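## Task

Remove the blue block marked 2 from the tower and lay it flat on the table at least roughly two block widths away from the tower. The rest of the tower must stay where it stood, with its top block flat and centred on what is below it. Neither the removed block nor the top block may end up resting on the robot. Open the grippers and pull the arms away at the end; anything that stays in place only because the robot holds it does not count.

## Robot and tools

Robot: two arms, left_arm and right_arm. Each has six joints (waist, shoulder, elbow, wrist pitch, wrist yaw, wrist roll) and a parallel gripper. Four cameras give 504x504 images: cam_head_left, cam_head_right, cam_high, cam_low. Short bumps may pull on a held part or shove loose objects.

Frame: all printed gripper poses share one scene frame. Origin is on the table surface midway between the arms; +z is up, +x points out across the table, and left_arm sits toward +y. The arm names do not tell you which side of an image they appear on. Printed hand positions can be somewhat wrong, worse when the arm is stretched far.

Gripper geometry: fingers point along the gripper's own +z axis and close along its y axis. end_effector_position is the spot between the pads, about 1 cm back from the fingertips.

execute_actions: argument actions is a list holding zero or one item; optional pictures (true/false) controls whether camera images come back (they do by default).
- Empty list: no command, just returns the current state.
- Move: {"rows": [...], "steps": n}. rows has 1 to 15 rows; steps is 1 to 15 (default 15), each step 1/30 s. Row k is used on step k; if rows run out, the last row repeats.
- Wait: {"steps": n} with n up to 300, counted from the previous result.
Each row is one flat list of 14 numbers covering both arms, always all 14 even if one arm is idle: left_arm waist, shoulder, elbow, wrist pitch, wrist yaw, wrist roll, grip, then right_arm in the same seven slots. The six joint numbers are absolute target angles in radians in joint space (not scene coordinates), read the same way as the Joint positions printout. Grip is an absolute command on a -1 (closed) to +1 (fully open) scale.
Joint ranges per arm (radians): waist -2.618 to 3.054, shoulder 0.000 to 3.142, elbow 0.000 to 3.142, wrist pitch -1.571 to 1.571, wrist yaw -1.571 to 1.571, wrist roll -2.094 to 2.094. True stops may sit 0.036 off either way. A target more than 0.036 beyond a stated end and also beyond the joint's current angle makes the whole call rejected, with nothing sent. A target past the true stop is clipped there, and the result may print "joint sent to its limit" (possibly about an earlier motion still running); missing that line does not prove there is room left.

Motion behaviour: speed is capped; each joint's commanded value is kept within a lead of its measured angle (waist 0.202, shoulder 0.258, elbow 0.238, wrist pitch 0.573, wrist yaw and roll 0.522 rad), and if targets would put a gripper over 70 mm from where it is, all that arm's targets are pulled back proportionally. So large moves take several calls. Friction may leave a joint up to about 0.031 rad short, and changes smaller than that may not move it. Between calls the arms keep heading to the last row sent, until everything has nearly stopped or a step is HELD; after that only a new action moves them further, though fingers already moving finish.

Gripping: grip_measured is the motor position on the same -1..+1 scale. Pads touch each other near -0.94; each millimetre of object width adds about 0.0208. Each gripper carries its own fixed error up to about 0.02. Commanding below the value matching an object's width squeezes harder, up to roughly 50 to 62 N per pad (less on some grippers, and on parts under about 5 mm thick); on a rigid flat object the reading settles at most about 0.21 under the width value. Keep resending the same closing number to keep a grip. The printed opening in metres runs 0.093 open to 0.000 closed, is roughly the pad gap in free air, and while clamping can read up to about 12 mm below the object's width (even 0).

Result lines: the state line `left_arm: …` | `right_arm: …` gives each end_effector_position (metres) and end_effector_quat_wxyz. Joint positions and Joint velocities are listed per arm (angles plus opening in metres, and their rates). Joint torques are raw drive outputs with per-arm offset, scale and noise, nonzero even without contact. "joint command not followed" means a clearance check altered or blocked targets on some steps; HELD marks steps where your row was partly or wholly not sent. MOTOR HOT appears from 75 °C; OVER-TEMPERATURE FAULT means an arm was stopped (at 90 °C for 10 s; at 100 °C it goes limp and falls). Holding loads heats motors, so avoid long heavy holds.

zoom_image: camera (one of the four names) and region [x0, y0, x1, y1] in pixels of that camera's latest image, origin top-left, at most 504 by 504. Returns an enlarged crop. Approximate intrinsics: cam_head_left fx=fy 317.432, cam_head_right 319.433, cam_high 469.319, cam_low 424.71, principal points near (250, 250), with strong radial distortion.

finished_scene: argument scene, the current scene's number. It ends that scene for good, reports whether the goal was met, and gives the next task. Replying with no tool call ends everything remaining.

Avoid: arms striking or pressing on each other, dropping or slamming blocks, hard shoves into the tower, and anything leaving the table. Before finishing, open the gripper and withdraw so nothing rests on or depends on the robot.

Each tool is called after "Call:" as name([rows], argument=value, ...), one row to a line, values as JSON.

## Session

Call:
execute_actions(actions=[])

Scene clock: 0.00 s of 3920.00 s.
left_arm: end_effector_position=(+0.3909, -0.0117, +0.2441) grip_measured=+1.000 end_effector_quat_wxyz=(+0.643, +0.504, +0.567, -0.108) | right_arm: end_effector_position=(-0.0039, -0.7366, +0.1173) grip_measured=+1.000 end_effector_quat_wxyz=(-0.346, +0.179, +0.678, -0.623)
Joint positions: left_arm=[-0.662  1.65   1.021  0.473  0.27   0.603  0.093] | right_arm=[-1.246  2.119  0.763  1.385  0.957 -1.843  0.093]
Joint velocities: left_arm=[-0.022  0.017 -0.002 -0.007  0.037  0.051  0.   ] | right_arm=[ 0.002  0.007 -0.017 -0.007  0.022  0.007  0.   ]
Joint torques (N m, as the arm reports them, + toward a larger angle): no reading
Motor temperatures (°C, as the motors report them): left_arm=[25 24 23 24 23 23] | right_arm=[25 23 24 23 23 25]

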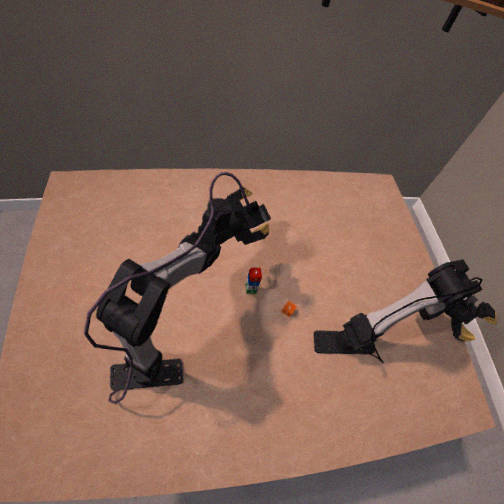

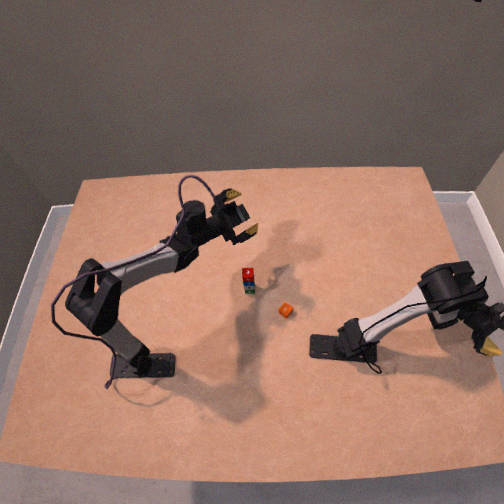

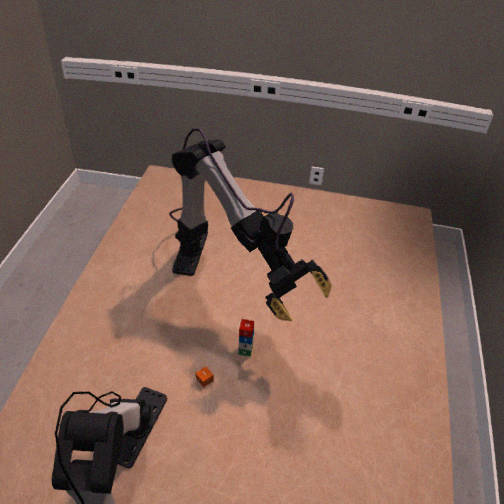

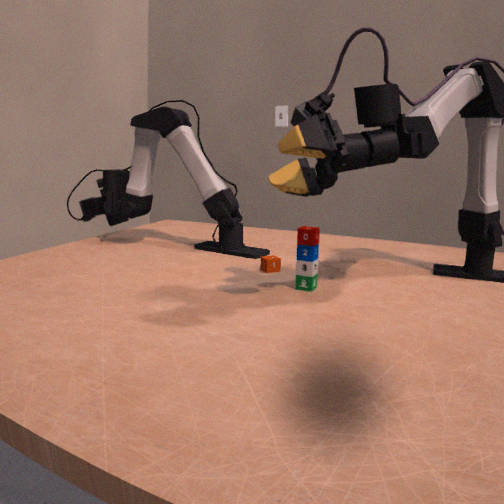

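Call:
execute_actions([
  {"rows":[[0.0,1.5,1.021,0.3,0,0,1,-1.246,2.119,0.763,1.385,0.957,-1.843,1]]},
], pictures=false)

Call:
execute_actions([
  {"rows":[[0.0,1.3,1.1,-1.37,0,0,1,-1.246,2.119,0.763,1.385,0.957,-1.843,1]]},
], pictures=false)

Call:
execute_actions([
  {"steps":45},
])

Scene clock: 17.23 s of 3920.00 s.
left_arm: end_effector_position=(+0.4951, +0.3352, +0.2627) grip_measured=+1.000 end_effector_quat_wxyz=(+0.636, +0.015, +0.771, +0.023) | right_arm: end_effector_position=(-0.0039, -0.7366, +0.1173) grip_measured=+1.000 end_effector_quat_wxyz=(-0.346, +0.179, +0.678, -0.623)
Joint positions: left_arm=[-0.004  1.536  1.02   0.324  0.02   0.059  0.093] | right_arm=[-1.246  2.119  0.763  1.385  0.957 -1.843  0.093]
Joint velocities: left_arm=[ 0.759  0.007 -0.002 -0.139 -0.462 -0.315  0.   ] | right_arm=[-0.012  0.012 -0.017  0.007  0.081 -0.037  0.   ]
Joint torques (N m, as the arm reports them, + toward a larger angle): left_arm=[ -3.69 -10.08   8.6    2.33   0.25  -0.09] | right_arm=[ -0.01 -11.7    5.38   2.21   0.02   0.02]
Motor temperatures (°C, as the motors report them): left_arm=[25 28 26 27 23 23] | right_arm=[25 31 26 28 23 25]
Steps of this call (steps 1 to 90: nothing new was sent; then 13.73 s passed at rest; steps 91 to 105: all 15 steps of this action). Readings (joint positions):
91: left_arm=[-0.652 1.642 1.021 0.456 0.255 0.553] | right_arm=[-1.246 2.119 0.763 1.385 0.957 -1.843]
92: left_arm=[-0.629 1.628 1.020 0.429 0.233 0.492] | right_arm=[-1.246 2.119 0.763 1.385 0.957 -1.843]
94: left_arm=[-0.553 1.597 1.020 0.395 0.187 0.379] | right_arm=[-1.246 2.119 0.763 1.385 0.957 -1.843]
98: left_arm=[-0.358 1.547 1.020 0.363 0.109 0.212] | right_arm=[-1.246 2.119 0.763 1.385 0.957 -1.843]
105: the state above

Scene clock: 17.73 s of 3920.00 s.
left_arm: end_effector_position=(+0.2906, +0.3355, +0.1554) grip_measured=+1.000 end_effector_quat_wxyz=(+0.187, -0.021, +0.982, +0.006) | right_arm: end_effector_position=(-0.0039, -0.7366, +0.1173) grip_measured=+1.000 end_effector_quat_wxyz=(-0.346, +0.179, +0.678, -0.623)
Joint positions: left_arm=[ 0.012  1.287  1.102 -1.01  -0.001  0.011  0.093] | right_arm=[-1.246  2.119  0.763  1.385  0.957 -1.843  0.093]
Joint velocities: left_arm=[-0.007 -0.012 -0.017 -2.352  0.007 -0.037  0.   ] | right_arm=[-0.002  0.002 -0.007  0.051 -0.007 -0.037  0.   ]
Joint torques (N m, as the arm reports them, + toward a larger angle): left_arm=[-1.04 -3.68  7.37  1.23 -0.11 -0.12] | right_arm=[ -0.03 -11.68   5.38   2.21   0.02   0.02]
Motor temperatures (°C, as the motors report them): left_arm=[25 28 26 27 23 23] | right_arm=[25 31 26 28 23 25]
Steps of this call (steps 1 to 15: all 15 steps of this action). Readings (joint positions):
1: left_arm=[0.014 1.512 1.034 0.233 0.008 0.048] | right_arm=[-1.246 2.119 0.763 1.385 0.957 -1.843]
2: left_arm=[0.020 1.468 1.042 0.105 0.001 0.039] | right_arm=[-1.246 2.119 0.763 1.385 0.957 -1.843]
4: left_arm=[0.015 1.370 1.066 -0.121 -0.001 0.027] | right_arm=[-1.246 2.119 0.763 1.385 0.957 -1.843]
8: left_arm=[0.012 1.286 1.102 -0.448 -0.001 0.017] | right_arm=[-1.246 2.119 0.763 1.385 0.957 -1.843]
15: the state above

Scene clock: 19.23 s of 3920.00 s.
left_arm: end_effector_position=(+0.2082, +0.3311, +0.1386) grip_measured=+1.000 end_effector_quat_wxyz=(+0.013, -0.024, +1.000, +0.001) | right_arm: end_effector_position=(-0.0039, -0.7366, +0.1173) grip_measured=+1.000 end_effector_quat_wxyz=(-0.346, +0.179, +0.678, -0.623)
Joint positions: left_arm=[ 0.012  1.287  1.102 -1.359 -0.001  0.006  0.093] | right_arm=[-1.246  2.119  0.763  1.385  0.957 -1.843  0.093]
Joint velocities: left_arm=[-0.032  0.012 -0.017 -0.022 -0.022  0.051  0.   ] | right_arm=[ 0.002  0.002  0.007  0.022  0.022 -0.051  0.   ]
Joint torques (N m, as the arm reports them, + toward a larger angle): left_arm=[-1.03 -3.04  6.66  0.36 -0.09 -0.13] | right_arm=[ -0.01 -11.67   5.38   2.21   0.01   0.02]
Motor temperatures (°C, as the motors report them): left_arm=[25 27 26 27 23 23] | right_arm=[25 31 26 28 23 25]
Steps of this call (steps 1 to 30: the robot went on to your last target; steps 31 to 45: nothing new was sent). Readings (joint positions):
1: left_arm=[0.012 1.287 1.102 -1.085 -0.001 0.010] | right_arm=[-1.246 2.119 0.763 1.385 0.957 -1.843]
2: left_arm=[0.012 1.287 1.102 -1.147 -0.001 0.009] | right_arm=[-1.246 2.119 0.763 1.385 0.957 -1.843]
4: left_arm=[0.012 1.287 1.102 -1.233 -0.001 0.008] | right_arm=[-1.246 2.119 0.763 1.385 0.957 -1.843]
8: left_arm=[0.012 1.287 1.102 -1.315 -0.001 0.007] | right_arm=[-1.246 2.119 0.763 1.385 0.957 -1.843]
45: the state above
All arms were judged still, so your last target was given up. Only a new action makes them travel on or press farther. Fingers that are still opening or closing keep moving.

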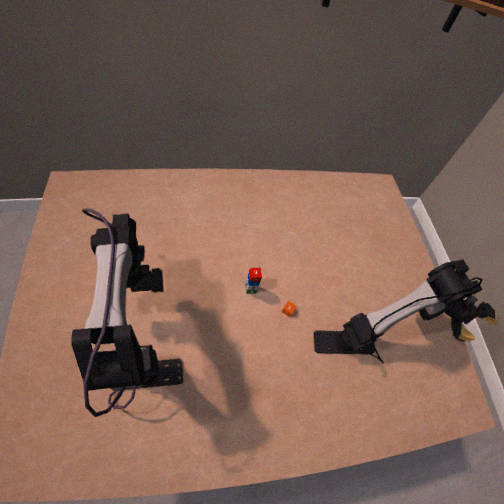

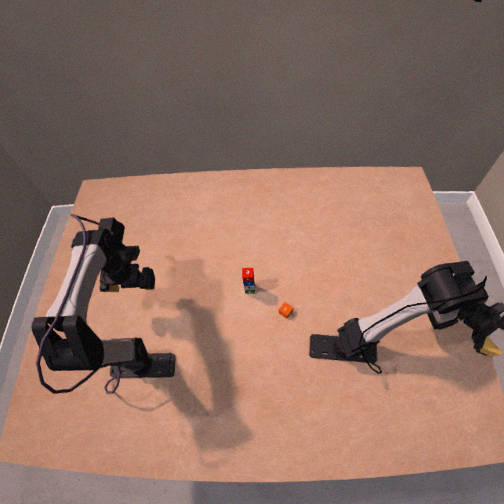

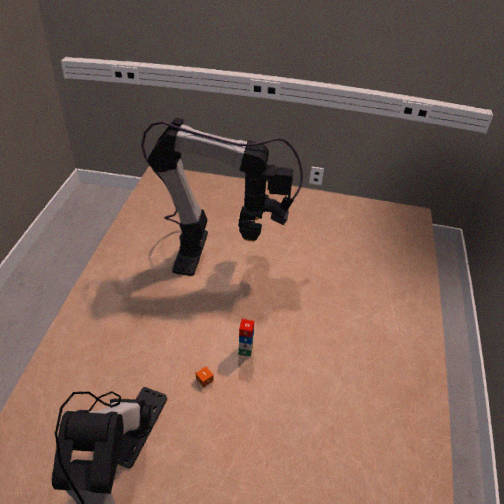

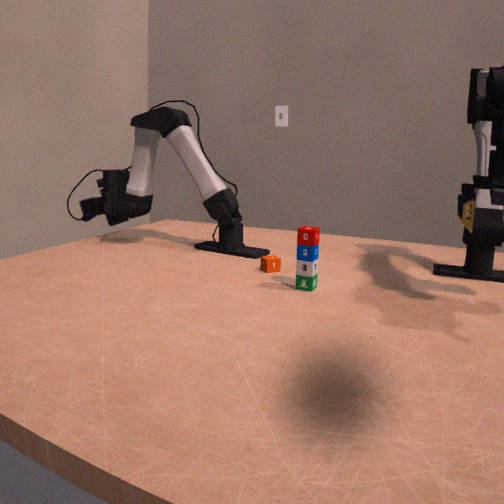

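Call:
execute_actions([
  {"rows":[[-0.1,1.6,1.7,-1.57,0,0,1,-1.246,2.119,0.763,1.385,0.957,-1.843,1],[-0.1,1.6,1.7,-1.57,0,0,1,-1.246,2.119,0.763,1.385,0.957,-1.843,1],[-0.1,1.6,1.7,-1.57,0,0,1,-1.246,2.119,0.763,1.385,0.957,-1.843,1],[-0.2,1.6,1.7,-1.57,0,0,1,-1.246,2.119,0.763,1.385,0.957,-1.843,1],[-0.3,1.6,1.7,-1.57,0,0,1,-1.246,2.119,0.763,1.385,0.957,-1.843,1],[-0.4,2.0,2.15,-1.57,0,0,1,-1.246,2.119,0.763,1.385,0.957,-1.843,1]]},
], pictures=false)

Call:
execute_actions([
  {"rows":[[-0.97,2.0,2.15,-1.57,0,0,1,-1.246,2.119,0.763,1.385,0.957,-1.843,1]]},
], pictures=false)

Call:
execute_actions([
  {"steps":30},
])

Scene clock: 39.23 s of 3920.00 s.
left_arm: end_effector_position=(+0.3863, +0.1718, +0.1899) grip_measured=+1.000 end_effector_quat_wxyz=(+0.068, +0.184, +0.980, -0.014) | right_arm: end_effector_position=(-0.0039, -0.7366, +0.1173) grip_measured=+1.000 end_effector_quat_wxyz=(-0.346, +0.179, +0.678, -0.623)
Joint positions: left_arm=[-0.41   2.032  2.114 -1.515  0.003  0.003  0.093] | right_arm=[-1.246  2.119  0.763  1.385  0.957 -1.843  0.093]
Joint velocities: left_arm=[ 0.032 -0.134  0.379 -0.242 -0.081 -0.051  0.   ] | right_arm=[-0.012  0.007 -0.002  0.051 -0.022  0.037  0.   ]
Joint torques (N m, as the arm reports them, + toward a larger angle): left_arm=[  0.54 -12.18   7.87   0.57  -0.12  -0.1 ] | right_arm=[ -0.03 -11.69   5.37   2.21   0.02   0.03]
Motor temperatures (°C, as the motors report them): left_arm=[25 27 27 26 23 23] | right_arm=[25 36 27 31 23 25]
joint sent to its limit (left arm) — the command would take joint 4 (wrist pitch) past its lower limit, so that joint was sent only as far as its limit.
Steps of this call (steps 1 to 90: nothing new was sent; then 16.50 s passed at rest; steps 91 to 105: all 15 steps of this action). Readings (joint positions):
91: left_arm=[-0.003 1.325 1.149 -1.415 -0.007 0.005] | right_arm=[-1.246 2.119 0.763 1.385 0.957 -1.843]
92: left_arm=[-0.035 1.398 1.234 -1.476 -0.007 0.004] | right_arm=[-1.246 2.119 0.763 1.385 0.957 -1.843]
94: left_arm=[-0.092 1.538 1.407 -1.503 -0.010 0.004] | right_arm=[-1.246 2.119 0.763 1.385 0.957 -1.843]
98: left_arm=[-0.304 1.761 1.728 -1.523 -0.013 0.003] | right_arm=[-1.246 2.119 0.763 1.385 0.957 -1.843]
105: the state above

Scene clock: 39.73 s of 3920.00 s.
left_arm: end_effector_position=(+0.2332, -0.0162, +0.1984) grip_measured=+1.000 end_effector_quat_wxyz=(+0.061, +0.464, +0.883, -0.040) | right_arm: end_effector_position=(-0.0039, -0.7366, +0.1173) grip_measured=+1.000 end_effector_quat_wxyz=(-0.346, +0.179, +0.678, -0.623)
Joint positions: left_arm=[-1.007  2.021  2.133 -1.537  0.015  0.002  0.093] | right_arm=[-1.246  2.119  0.763  1.385  0.957 -1.843  0.093]
Joint velocities: left_arm=[ 0.212  0.007  0.012 -0.051  0.037  0.007  0.   ] | right_arm=[ 0.007  0.012  0.002 -0.037  0.007 -0.051  0.   ]
Joint torques (N m, as the arm reports them, + toward a larger angle): left_arm=[  2.03 -11.77   8.17   0.61  -0.22  -0.09] | right_arm=[ -0.02 -11.65   5.36   2.21   0.02   0.02]
Motor temperatures (°C, as the motors report them): left_arm=[25 27 27 26 23 23] | right_arm=[25 36 27 31 23 25]
joint sent to its limit (left arm) — the command would take joint 4 (wrist pitch) past its lower limit, so that joint was sent only as far as its limit.
Steps of this call (steps 1 to 15: all 15 steps of this action). Readings (joint positions):
1: left_arm=[-0.424 2.027 2.123 -1.518 -0.006 0.002] | right_arm=[-1.246 2.119 0.763 1.385 0.957 -1.843]
2: left_arm=[-0.453 2.024 2.129 -1.521 -0.014 0.002] | right_arm=[-1.246 2.119 0.763 1.385 0.957 -1.843]
4: left_arm=[-0.550 2.021 2.133 -1.523 -0.017 0.002] | right_arm=[-1.246 2.119 0.763 1.385 0.957 -1.843]
8: left_arm=[-0.793 2.021 2.133 -1.523 -0.013 0.002] | right_arm=[-1.246 2.119 0.763 1.385 0.957 -1.843]
15: the state above

Scene clock: 40.73 s of 3920.00 s.
left_arm: end_effector_position=(+0.2435, -0.0059, +0.1981) grip_measured=+1.000 end_effector_quat_wxyz=(+0.059, +0.450, +0.890, -0.033) | right_arm: end_effector_position=(-0.0039, -0.7366, +0.1173) grip_measured=+1.000 end_effector_quat_wxyz=(-0.346, +0.179, +0.678, -0.623)
Joint positions: left_arm=[-0.976  2.021  2.133 -1.547  0.006  0.002  0.093] | right_arm=[-1.246  2.119  0.763  1.385  0.957 -1.843  0.093]
Joint velocities: left_arm=[ 0.007 -0.012 -0.012 -0.095  0.037 -0.007  0.   ] | right_arm=[ 0.002  0.002  0.012 -0.051  0.022 -0.066  0.   ]
Joint torques (N m, as the arm reports them, + toward a larger angle): left_arm=[  0.32 -11.76   8.23   0.61  -0.15  -0.08] | right_arm=[ -0.02 -11.68   5.36   2.22   0.02   0.02]
Motor temperatures (°C, as the motors report them): left_arm=[25 27 27 26 23 23] | right_arm=[25 36 27 31 23 25]
joint sent to its limit (left arm) — the command would take joint 4 (wrist pitch) past its lower limit, so that joint was sent only as far as its limit.
Steps of this call (steps 1 to 30: the robot went on to your last target). Readings (joint positions):
1: left_arm=[-1.000 2.021 2.133 -1.539 0.014 0.002] | right_arm=[-1.246 2.119 0.763 1.385 0.957 -1.843]
2: left_arm=[-0.992 2.021 2.133 -1.541 0.013 0.002] | right_arm=[-1.246 2.119 0.763 1.385 0.957 -1.843]
4: left_arm=[-0.979 2.021 2.133 -1.543 0.009 0.002] | right_arm=[-1.246 2.119 0.763 1.385 0.957 -1.843]
8: left_arm=[-0.976 2.021 2.133 -1.546 0.006 0.002] | right_arm=[-1.246 2.119 0.763 1.385 0.957 -1.843]
30: the state above
All arms were judged still, so your last target was given up. Only a new action makes them travel on or press farther. Fingers that are still opening or closing keep moving.

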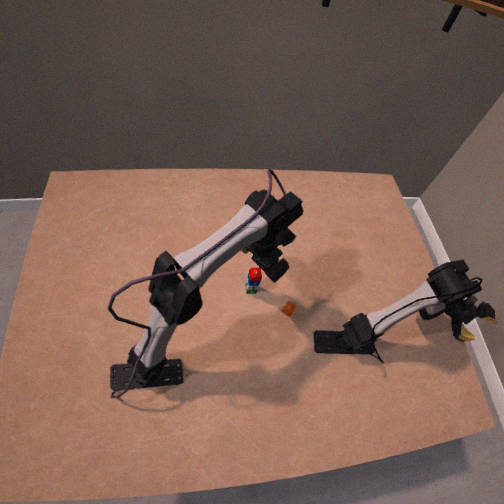

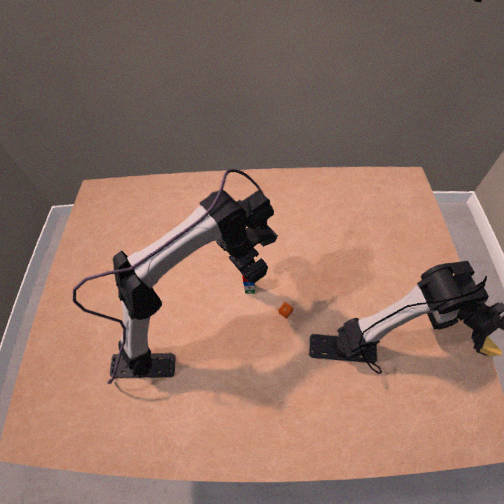

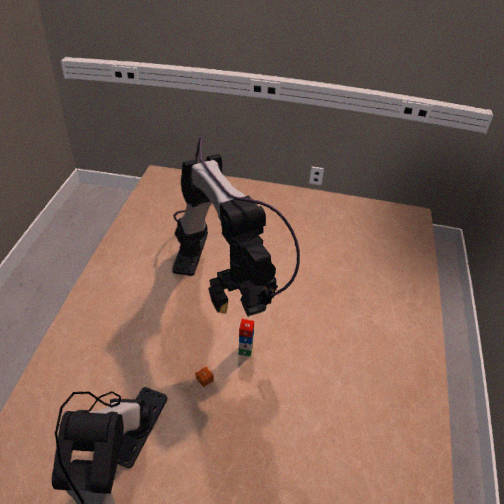

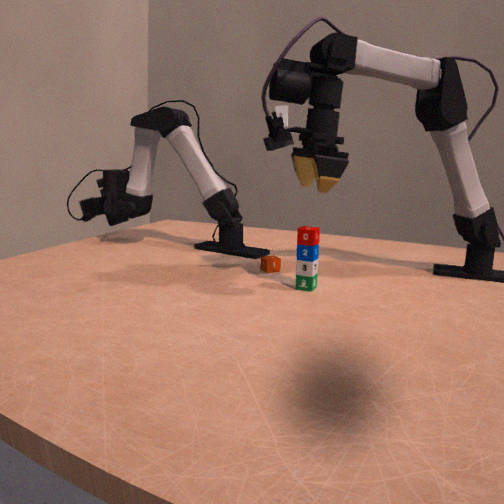

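Call:
zoom_image(camera="cam_high", region=[180,250,320,390])

Call:
zoom_image(camera="cam_head_left", region=[210,220,310,320])

Call:
zoom_image(camera="cam_low", region=[240,150,390,300])

Region (180, 250, 320, 390) of cam_high's 504x504 image, scaled by 3.600, with more detail than that image has.

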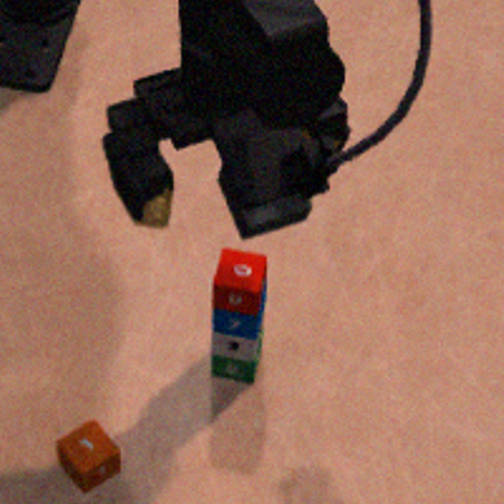

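Region (210, 220, 310, 320) of cam_head_left's 504x504 image, scaled by 5.040, with more detail than that image has.

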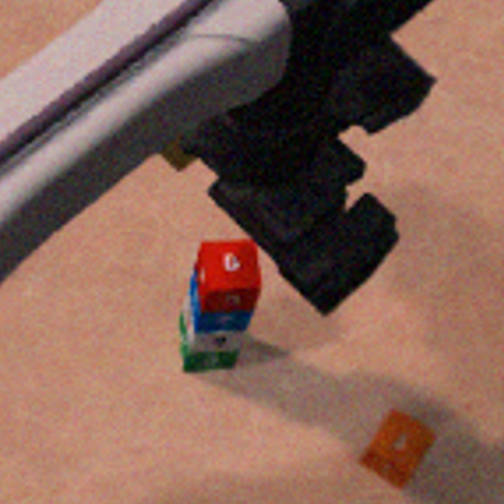

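Region (240, 150, 390, 300) of cam_low's 504x504 image, scaled by 3.360, with more detail than that image has.

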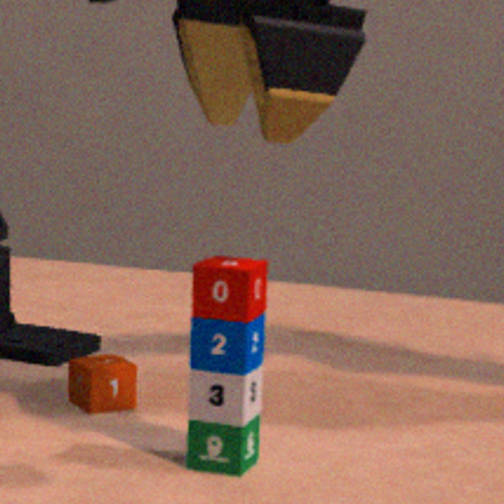

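Call:
execute_actions([
  {"rows":[[-1.01,2.13,2.16,-1.55,0,0.62,1,-1.246,2.119,0.763,1.385,0.957,-1.843,1]]},
], pictures=false)

Call:
execute_actions([
  {"steps":15},
])

Call:
zoom_image(camera="cam_high", region=[180,250,320,390])

Call:
zoom_image(camera="cam_low", region=[240,150,390,300])

Scene clock: 52.27 s of 3920.00 s.
left_arm: end_effector_position=(+0.2405, -0.0200, +0.1575) grip_measured=+1.000 end_effector_quat_wxyz=(+0.017, +0.701, +0.713, -0.005) | right_arm: end_effector_position=(-0.0039, -0.7366, +0.1173) grip_measured=+1.000 end_effector_quat_wxyz=(-0.346, +0.179, +0.678, -0.623)
Joint positions: left_arm=[-1.003  2.138  2.152 -1.551  0.004  0.591  0.093] | right_arm=[-1.246  2.119  0.763  1.385  0.957 -1.843  0.093]
Joint velocities: left_arm=[ 0.002  0.022 -0.012 -0.051  0.007  0.139  0.   ] | right_arm=[-0.002 -0.012 -0.017  0.022 -0.066 -0.007  0.   ]
Joint torques (N m, as the arm reports them, + toward a larger angle): left_arm=[ -0.64 -11.7    7.48   0.5   -0.1   -0.04] | right_arm=[ -0.02 -11.66   5.38   2.22   0.02   0.02]
Motor temperatures (°C, as the motors report them): left_arm=[25 32 28 25 23 23] | right_arm=[25 38 27 32 23 25]
Steps of this call (steps 1 to 90: nothing new was sent; then 8.03 s passed at rest; steps 91 to 105: all 15 steps of this action). Readings (joint positions):
91: left_arm=[-0.977 2.031 2.140 -1.551 0.004 0.085] | right_arm=[-1.246 2.119 0.763 1.385 0.957 -1.843]
92: left_arm=[-0.980 2.045 2.149 -1.552 0.004 0.186] | right_arm=[-1.246 2.119 0.763 1.385 0.957 -1.843]
94: left_arm=[-0.991 2.080 2.152 -1.551 0.004 0.341] | right_arm=[-1.246 2.119 0.763 1.385 0.957 -1.843]
98: left_arm=[-1.002 2.134 2.152 -1.551 0.004 0.503] | right_arm=[-1.246 2.119 0.763 1.385 0.957 -1.843]
105: the state above

Scene clock: 52.77 s of 3920.00 s.
left_arm: end_effector_position=(+0.2405, -0.0200, +0.1575) grip_measured=+1.000 end_effector_quat_wxyz=(+0.017, +0.708, +0.706, -0.005) | right_arm: end_effector_position=(-0.0039, -0.7366, +0.1173) grip_measured=+1.000 end_effector_quat_wxyz=(-0.346, +0.179, +0.678, -0.623)
Joint positions: left_arm=[-1.003  2.138  2.152 -1.551  0.004  0.613  0.093] | right_arm=[-1.246  2.119  0.763  1.385  0.957 -1.843  0.093]
Joint velocities: left_arm=[ 0.007 -0.017 -0.007  0.022 -0.037 -0.007  0.   ] | right_arm=[-0.002 -0.002 -0.012 -0.022  0.051  0.022  0.   ]
Joint torques (N m, as the arm reports them, + toward a larger angle): left_arm=[ -0.66 -11.76   7.4    0.47  -0.1    0.01] | right_arm=[ -0.01 -11.69   5.37   2.2    0.02   0.03]
Motor temperatures (°C, as the motors report them): left_arm=[25 32 28 25 23 23] | right_arm=[25 38 27 32 23 25]
Steps of this call (steps 1 to 15: the robot went on to your last target). Readings (joint positions):
1: left_arm=[-1.003 2.138 2.152 -1.551 0.004 0.596] | right_arm=[-1.246 2.119 0.763 1.385 0.957 -1.843]
2: left_arm=[-1.003 2.138 2.152 -1.551 0.004 0.600] | right_arm=[-1.246 2.119 0.763 1.385 0.957 -1.843]
4: left_arm=[-1.003 2.138 2.152 -1.551 0.004 0.605] | right_arm=[-1.246 2.119 0.763 1.385 0.957 -1.843]
8: left_arm=[-1.003 2.138 2.152 -1.551 0.004 0.610] | right_arm=[-1.246 2.119 0.763 1.385 0.957 -1.843]
15: the state above

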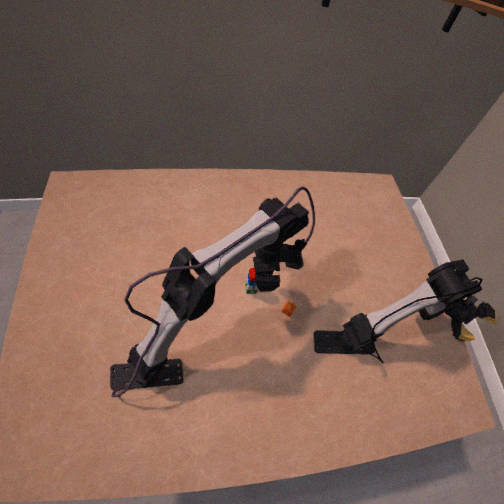

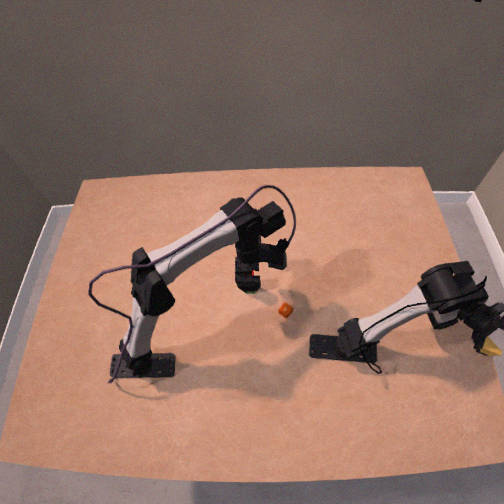

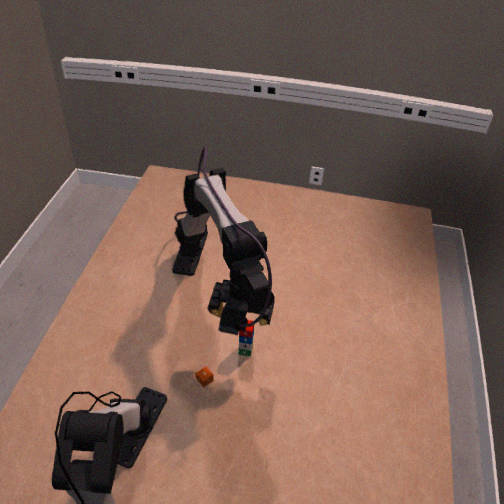

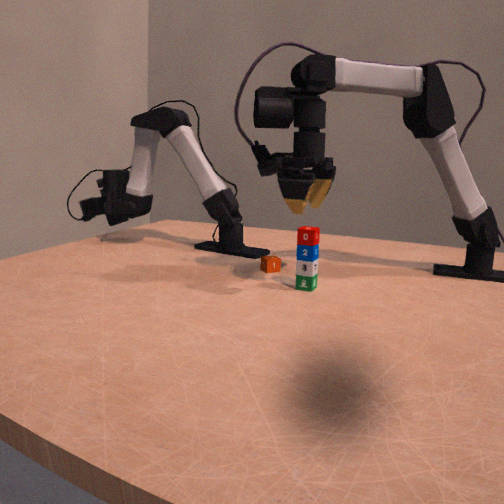

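Region (180, 250, 320, 390) of cam_high's 504x504 image, scaled by 3.600, with more detail than that image has.

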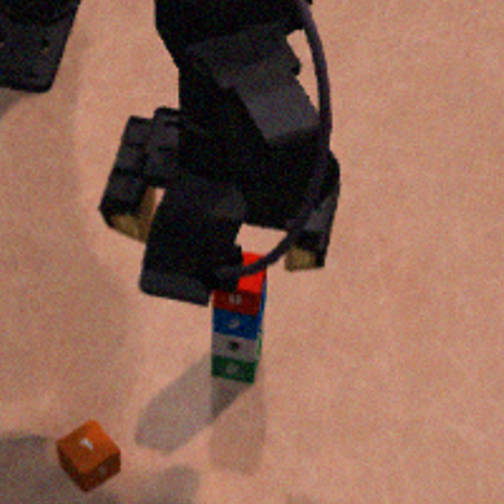

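Region (240, 150, 390, 300) of cam_low's 504x504 image, scaled by 3.360, with more detail than that image has.

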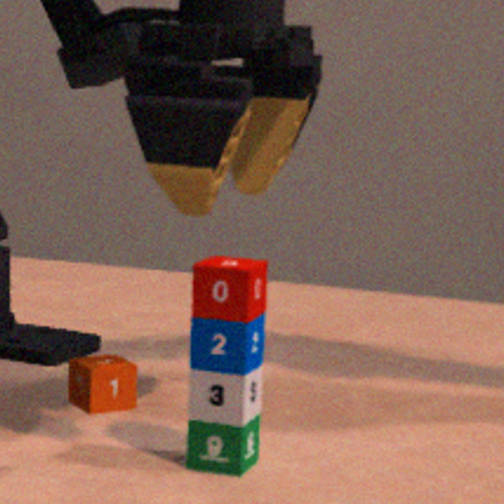

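Call:
execute_actions([
  {"rows":[[-0.972,2.13,2.12,-1.53,0,0.64,1,-1.246,2.119,0.763,1.385,0.957,-1.843,1],[-0.972,2.13,2.11,-1.53,0,0.64,1,-1.246,2.119,0.763,1.385,0.957,-1.843,1],[-0.972,2.13,2.10,-1.52,0,0.64,1,-1.246,2.119,0.763,1.385,0.957,-1.843,1],[-0.972,2.13,2.08,-1.50,0,0.64,1,-1.246,2.119,0.763,1.385,0.957,-1.843,1],[-0.972,2.13,2.06,-1.48,0,0.64,1,-1.246,2.119,0.763,1.385,0.957,-1.843,1],[-0.972,2.13,2.04,-1.46,0,0.64,1,-1.246,2.119,0.763,1.385,0.957,-1.843,1],[-0.972,2.13,2.02,-1.44,0,0.64,1,-1.246,2.119,0.763,1.385,0.957,-1.843,1],[-0.972,2.13,2.0,-1.42,0,0.64,1,-1.246,2.119,0.763,1.385,0.957,-1.843,1],[-0.972,2.13,1.98,-1.40,0,0.64,1,-1.246,2.119,0.763,1.385,0.957,-1.843,1],[-0.972,2.13,1.96,-1.38,0,0.64,1,-1.246,2.119,0.763,1.385,0.957,-1.843,1],[-0.972,2.13,1.94,-1.36,0,0.64,0.3,-1.246,2.119,0.763,1.385,0.957,-1.843,1]]},
], pictures=false)

Call:
execute_actions([
  {"steps":20},
])

Call:
zoom_image(camera="cam_high", region=[180,250,320,390])

Call:
zoom_image(camera="cam_low", region=[240,150,390,300])

Scene clock: 68.50 s of 3920.00 s.
left_arm: end_effector_position=(+0.2444, -0.0096, +0.1068) grip_measured=+0.306 end_effector_quat_wxyz=(-0.012, +0.708, +0.706, -0.000) | right_arm: end_effector_position=(-0.0039, -0.7366, +0.1173) grip_measured=+1.000 end_effector_quat_wxyz=(-0.346, +0.179, +0.678, -0.623)
Joint positions: left_arm=[-0.98   2.138  1.949 -1.405  0.004  0.633  0.06 ] | right_arm=[-1.246  2.119  0.763  1.385  0.957 -1.843  0.093]
Joint velocities: left_arm=[ 0.002  0.002  0.002  0.212 -0.022 -0.095 -0.007] | right_arm=[-0.002 -0.007 -0.027  0.022 -0.066 -0.037  0.   ]
Joint torques (N m, as the arm reports them, + toward a larger angle): left_arm=[  0.64 -11.79   5.98   0.5   -0.1   -0.02] | right_arm=[ -0.05 -11.67   5.38   2.21   0.02   0.02]
Motor temperatures (°C, as the motors report them): left_arm=[25 36 28 25 23 23] | right_arm=[25 40 28 33 23 25]
Steps of this call (steps 1 to 15: the robot went on to your last target; steps 16 to 90: nothing new was sent; then 12.23 s passed at rest; steps 91 to 105: all 15 steps of this action). Readings (joint positions):
91: left_arm=[-1.001 2.138 2.148 -1.548 0.004 0.617] | right_arm=[-1.246 2.119 0.763 1.385 0.957 -1.843]
92: left_arm=[-0.998 2.138 2.143 -1.546 0.004 0.621] | right_arm=[-1.246 2.119 0.763 1.385 0.957 -1.843]
94: left_arm=[-0.990 2.138 2.119 -1.537 0.004 0.625] | right_arm=[-1.246 2.119 0.763 1.385 0.957 -1.843]
98: left_arm=[-0.981 2.138 2.045 -1.491 0.004 0.630] | right_arm=[-1.246 2.119 0.763 1.385 0.957 -1.843]
105: the state above

Scene clock: 69.17 s of 3920.00 s.
left_arm: end_effector_position=(+0.2491, -0.0160, +0.1068) grip_measured=+0.303 end_effector_quat_wxyz=(+0.005, +0.708, +0.706, -0.003) | right_arm: end_effector_position=(-0.0039, -0.7366, +0.1173) grip_measured=+1.000 end_effector_quat_wxyz=(-0.346, +0.179, +0.678, -0.623)
Joint positions: left_arm=[-0.98   2.138  1.949 -1.372  0.004  0.634  0.06 ] | right_arm=[-1.246  2.119  0.763  1.385  0.957 -1.843  0.093]
Joint velocities: left_arm=[ 0.017  0.017  0.002  0.022  0.007 -0.037 -0.   ] | right_arm=[-0.007  0.002 -0.012 -0.022 -0.081 -0.007  0.   ]
Joint torques (N m, as the arm reports them, + toward a larger angle): left_arm=[  0.61 -11.87   5.99   0.52  -0.1    0.  ] | right_arm=[ -0.02 -11.7    5.35   2.21   0.02   0.02]
Motor temperatures (°C, as the motors report them): left_arm=[25 37 28 25 23 23] | right_arm=[25 40 28 33 23 25]
Steps of this call (steps 1 to 20: the robot went on to your last target). Readings (joint positions):
1: left_arm=[-0.980 2.138 1.949 -1.399 0.004 0.633] | right_arm=[-1.246 2.119 0.763 1.385 0.957 -1.843]
2: left_arm=[-0.980 2.138 1.949 -1.393 0.004 0.633] | right_arm=[-1.246 2.119 0.763 1.385 0.957 -1.843]
4: left_arm=[-0.980 2.138 1.949 -1.384 0.004 0.633] | right_arm=[-1.246 2.119 0.763 1.385 0.957 -1.843]
8: left_arm=[-0.980 2.138 1.949 -1.377 0.004 0.634] | right_arm=[-1.246 2.119 0.763 1.385 0.957 -1.843]
20: the state above

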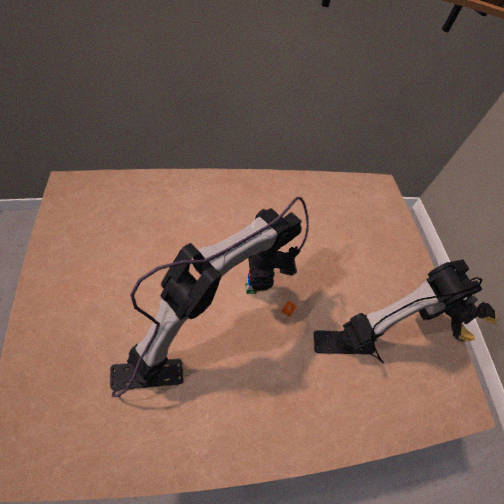

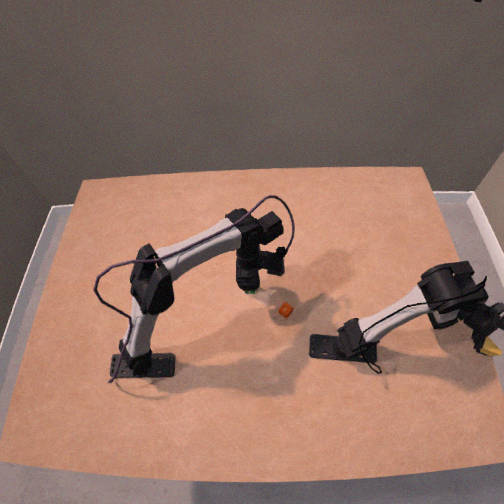

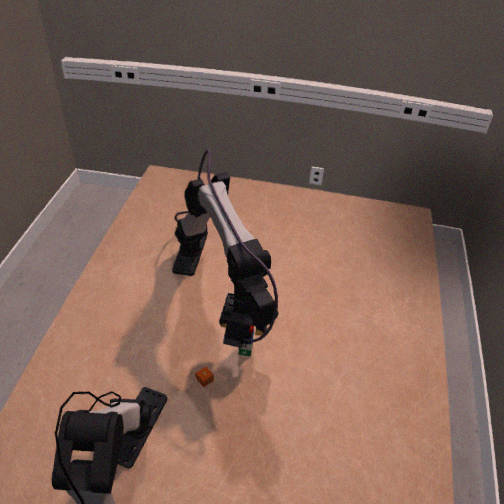

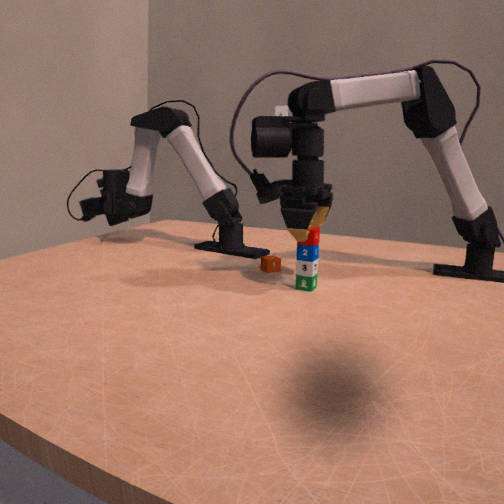

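Region (180, 250, 320, 390) of cam_high's 504x504 image, scaled by 3.600, with more detail than that image has.

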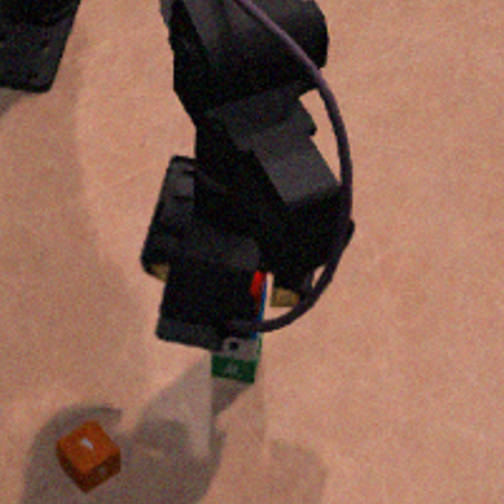

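Region (240, 150, 390, 300) of cam_low's 504x504 image, scaled by 3.360, with more detail than that image has.

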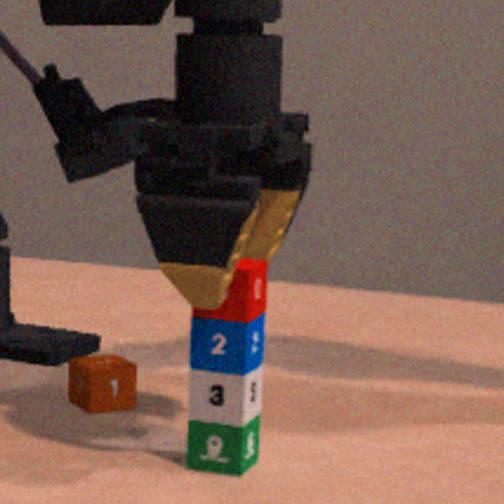

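Call:
execute_actions([
  {"rows":[[-0.953,2.13,1.94,-1.36,0,0.66,-0.05,-1.246,2.119,0.763,1.385,0.957,-1.843,1]]},
])

Call:
zoom_image(camera="cam_high", region=[200,280,290,370])

Call:
zoom_image(camera="cam_low", region=[240,150,390,300])

Call:
zoom_image(camera="cam_head_left", region=[210,220,310,320])

Scene clock: 74.57 s of 3920.00 s.
left_arm: end_effector_position=(+0.2550, -0.0117, +0.1068) grip_measured=-0.047 end_effector_quat_wxyz=(+0.005, +0.709, +0.706, -0.002) | right_arm: end_effector_position=(-0.0039, -0.7366, +0.1173) grip_measured=+1.000 end_effector_quat_wxyz=(-0.346, +0.179, +0.678, -0.623)
Joint positions: left_arm=[-0.963  2.138  1.949 -1.372  0.004  0.653  0.043] | right_arm=[-1.246  2.119  0.763  1.385  0.957 -1.843  0.093]
Joint velocities: left_arm=[-0.002  0.002 -0.012  0.007 -0.007  0.007 -0.001] | right_arm=[ 0.007  0.012 -0.007 -0.007  0.066  0.022  0.   ]
Joint torques (N m, as the arm reports them, + toward a larger angle): left_arm=[  0.69 -11.86   6.06   0.53  -0.1    0.01] | right_arm=[ -0.04 -11.68   5.37   2.21   0.02   0.02]
Motor temperatures (°C, as the motors report them): left_arm=[25 38 28 25 23 23] | right_arm=[25 41 28 33 23 25]
Steps of this call (steps 1 to 15: the robot went on to your last target; steps 16 to 90: nothing new was sent; then 1.90 s passed at rest; steps 91 to 105: all 15 steps of this action). Readings (joint positions):
91: left_arm=[-0.979 2.138 1.949 -1.372 0.004 0.637] | right_arm=[-1.246 2.119 0.763 1.385 0.957 -1.843]
92: left_arm=[-0.977 2.138 1.949 -1.372 0.004 0.641] | right_arm=[-1.246 2.119 0.763 1.385 0.957 -1.843]
94: left_arm=[-0.970 2.138 1.949 -1.372 0.004 0.646] | right_arm=[-1.246 2.119 0.763 1.385 0.957 -1.843]
98: left_arm=[-0.963 2.138 1.949 -1.372 0.004 0.651] | right_arm=[-1.246 2.119 0.763 1.385 0.957 -1.843]
105: the state above

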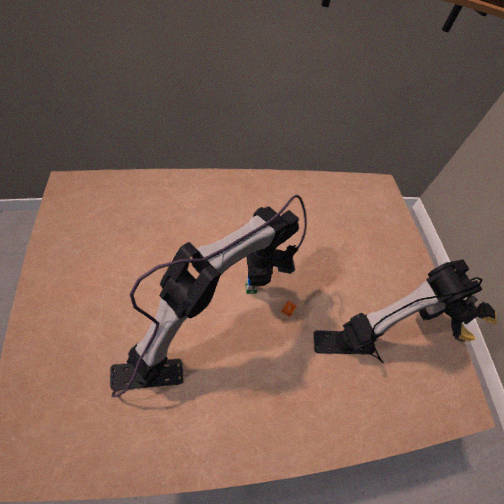

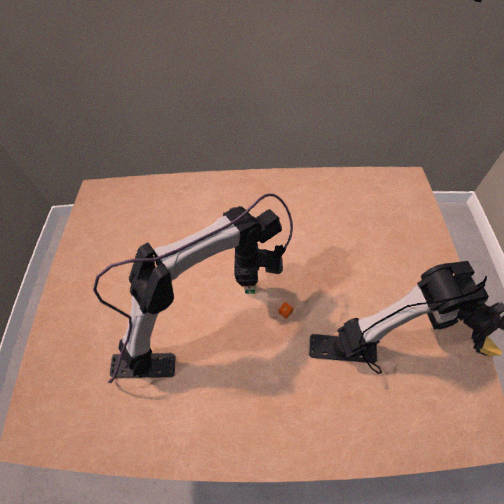

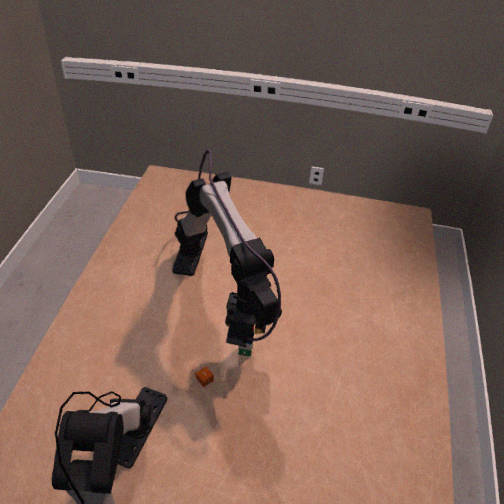

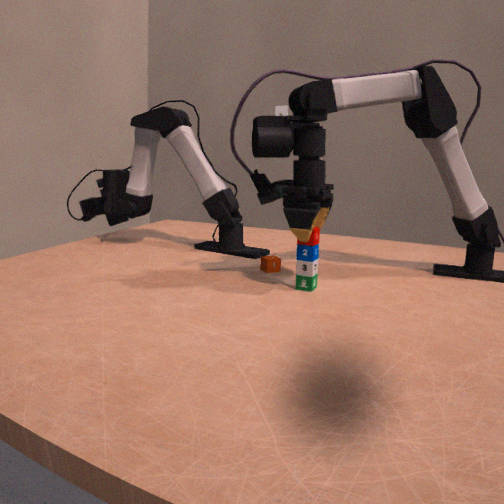

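Region (200, 280, 290, 370) of cam_high's 504x504 image, scaled by 5.600, with more detail than that image has.

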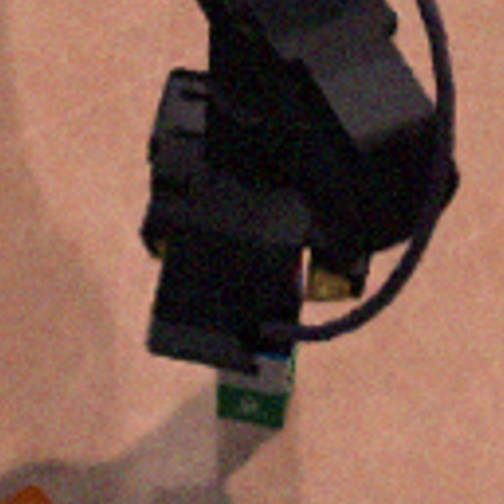

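Region (240, 150, 390, 300) of cam_low's 504x504 image, scaled by 3.360, with more detail than that image has.

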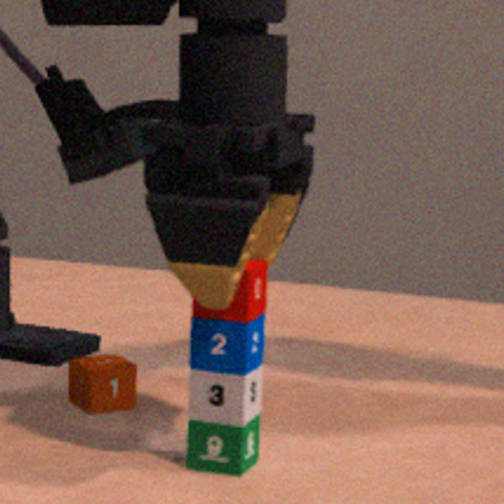

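Region (210, 220, 310, 320) of cam_head_left's 504x504 image, scaled by 5.040, with more detail than that image has.

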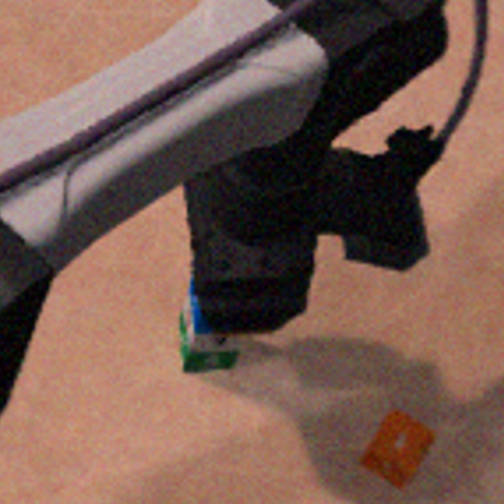

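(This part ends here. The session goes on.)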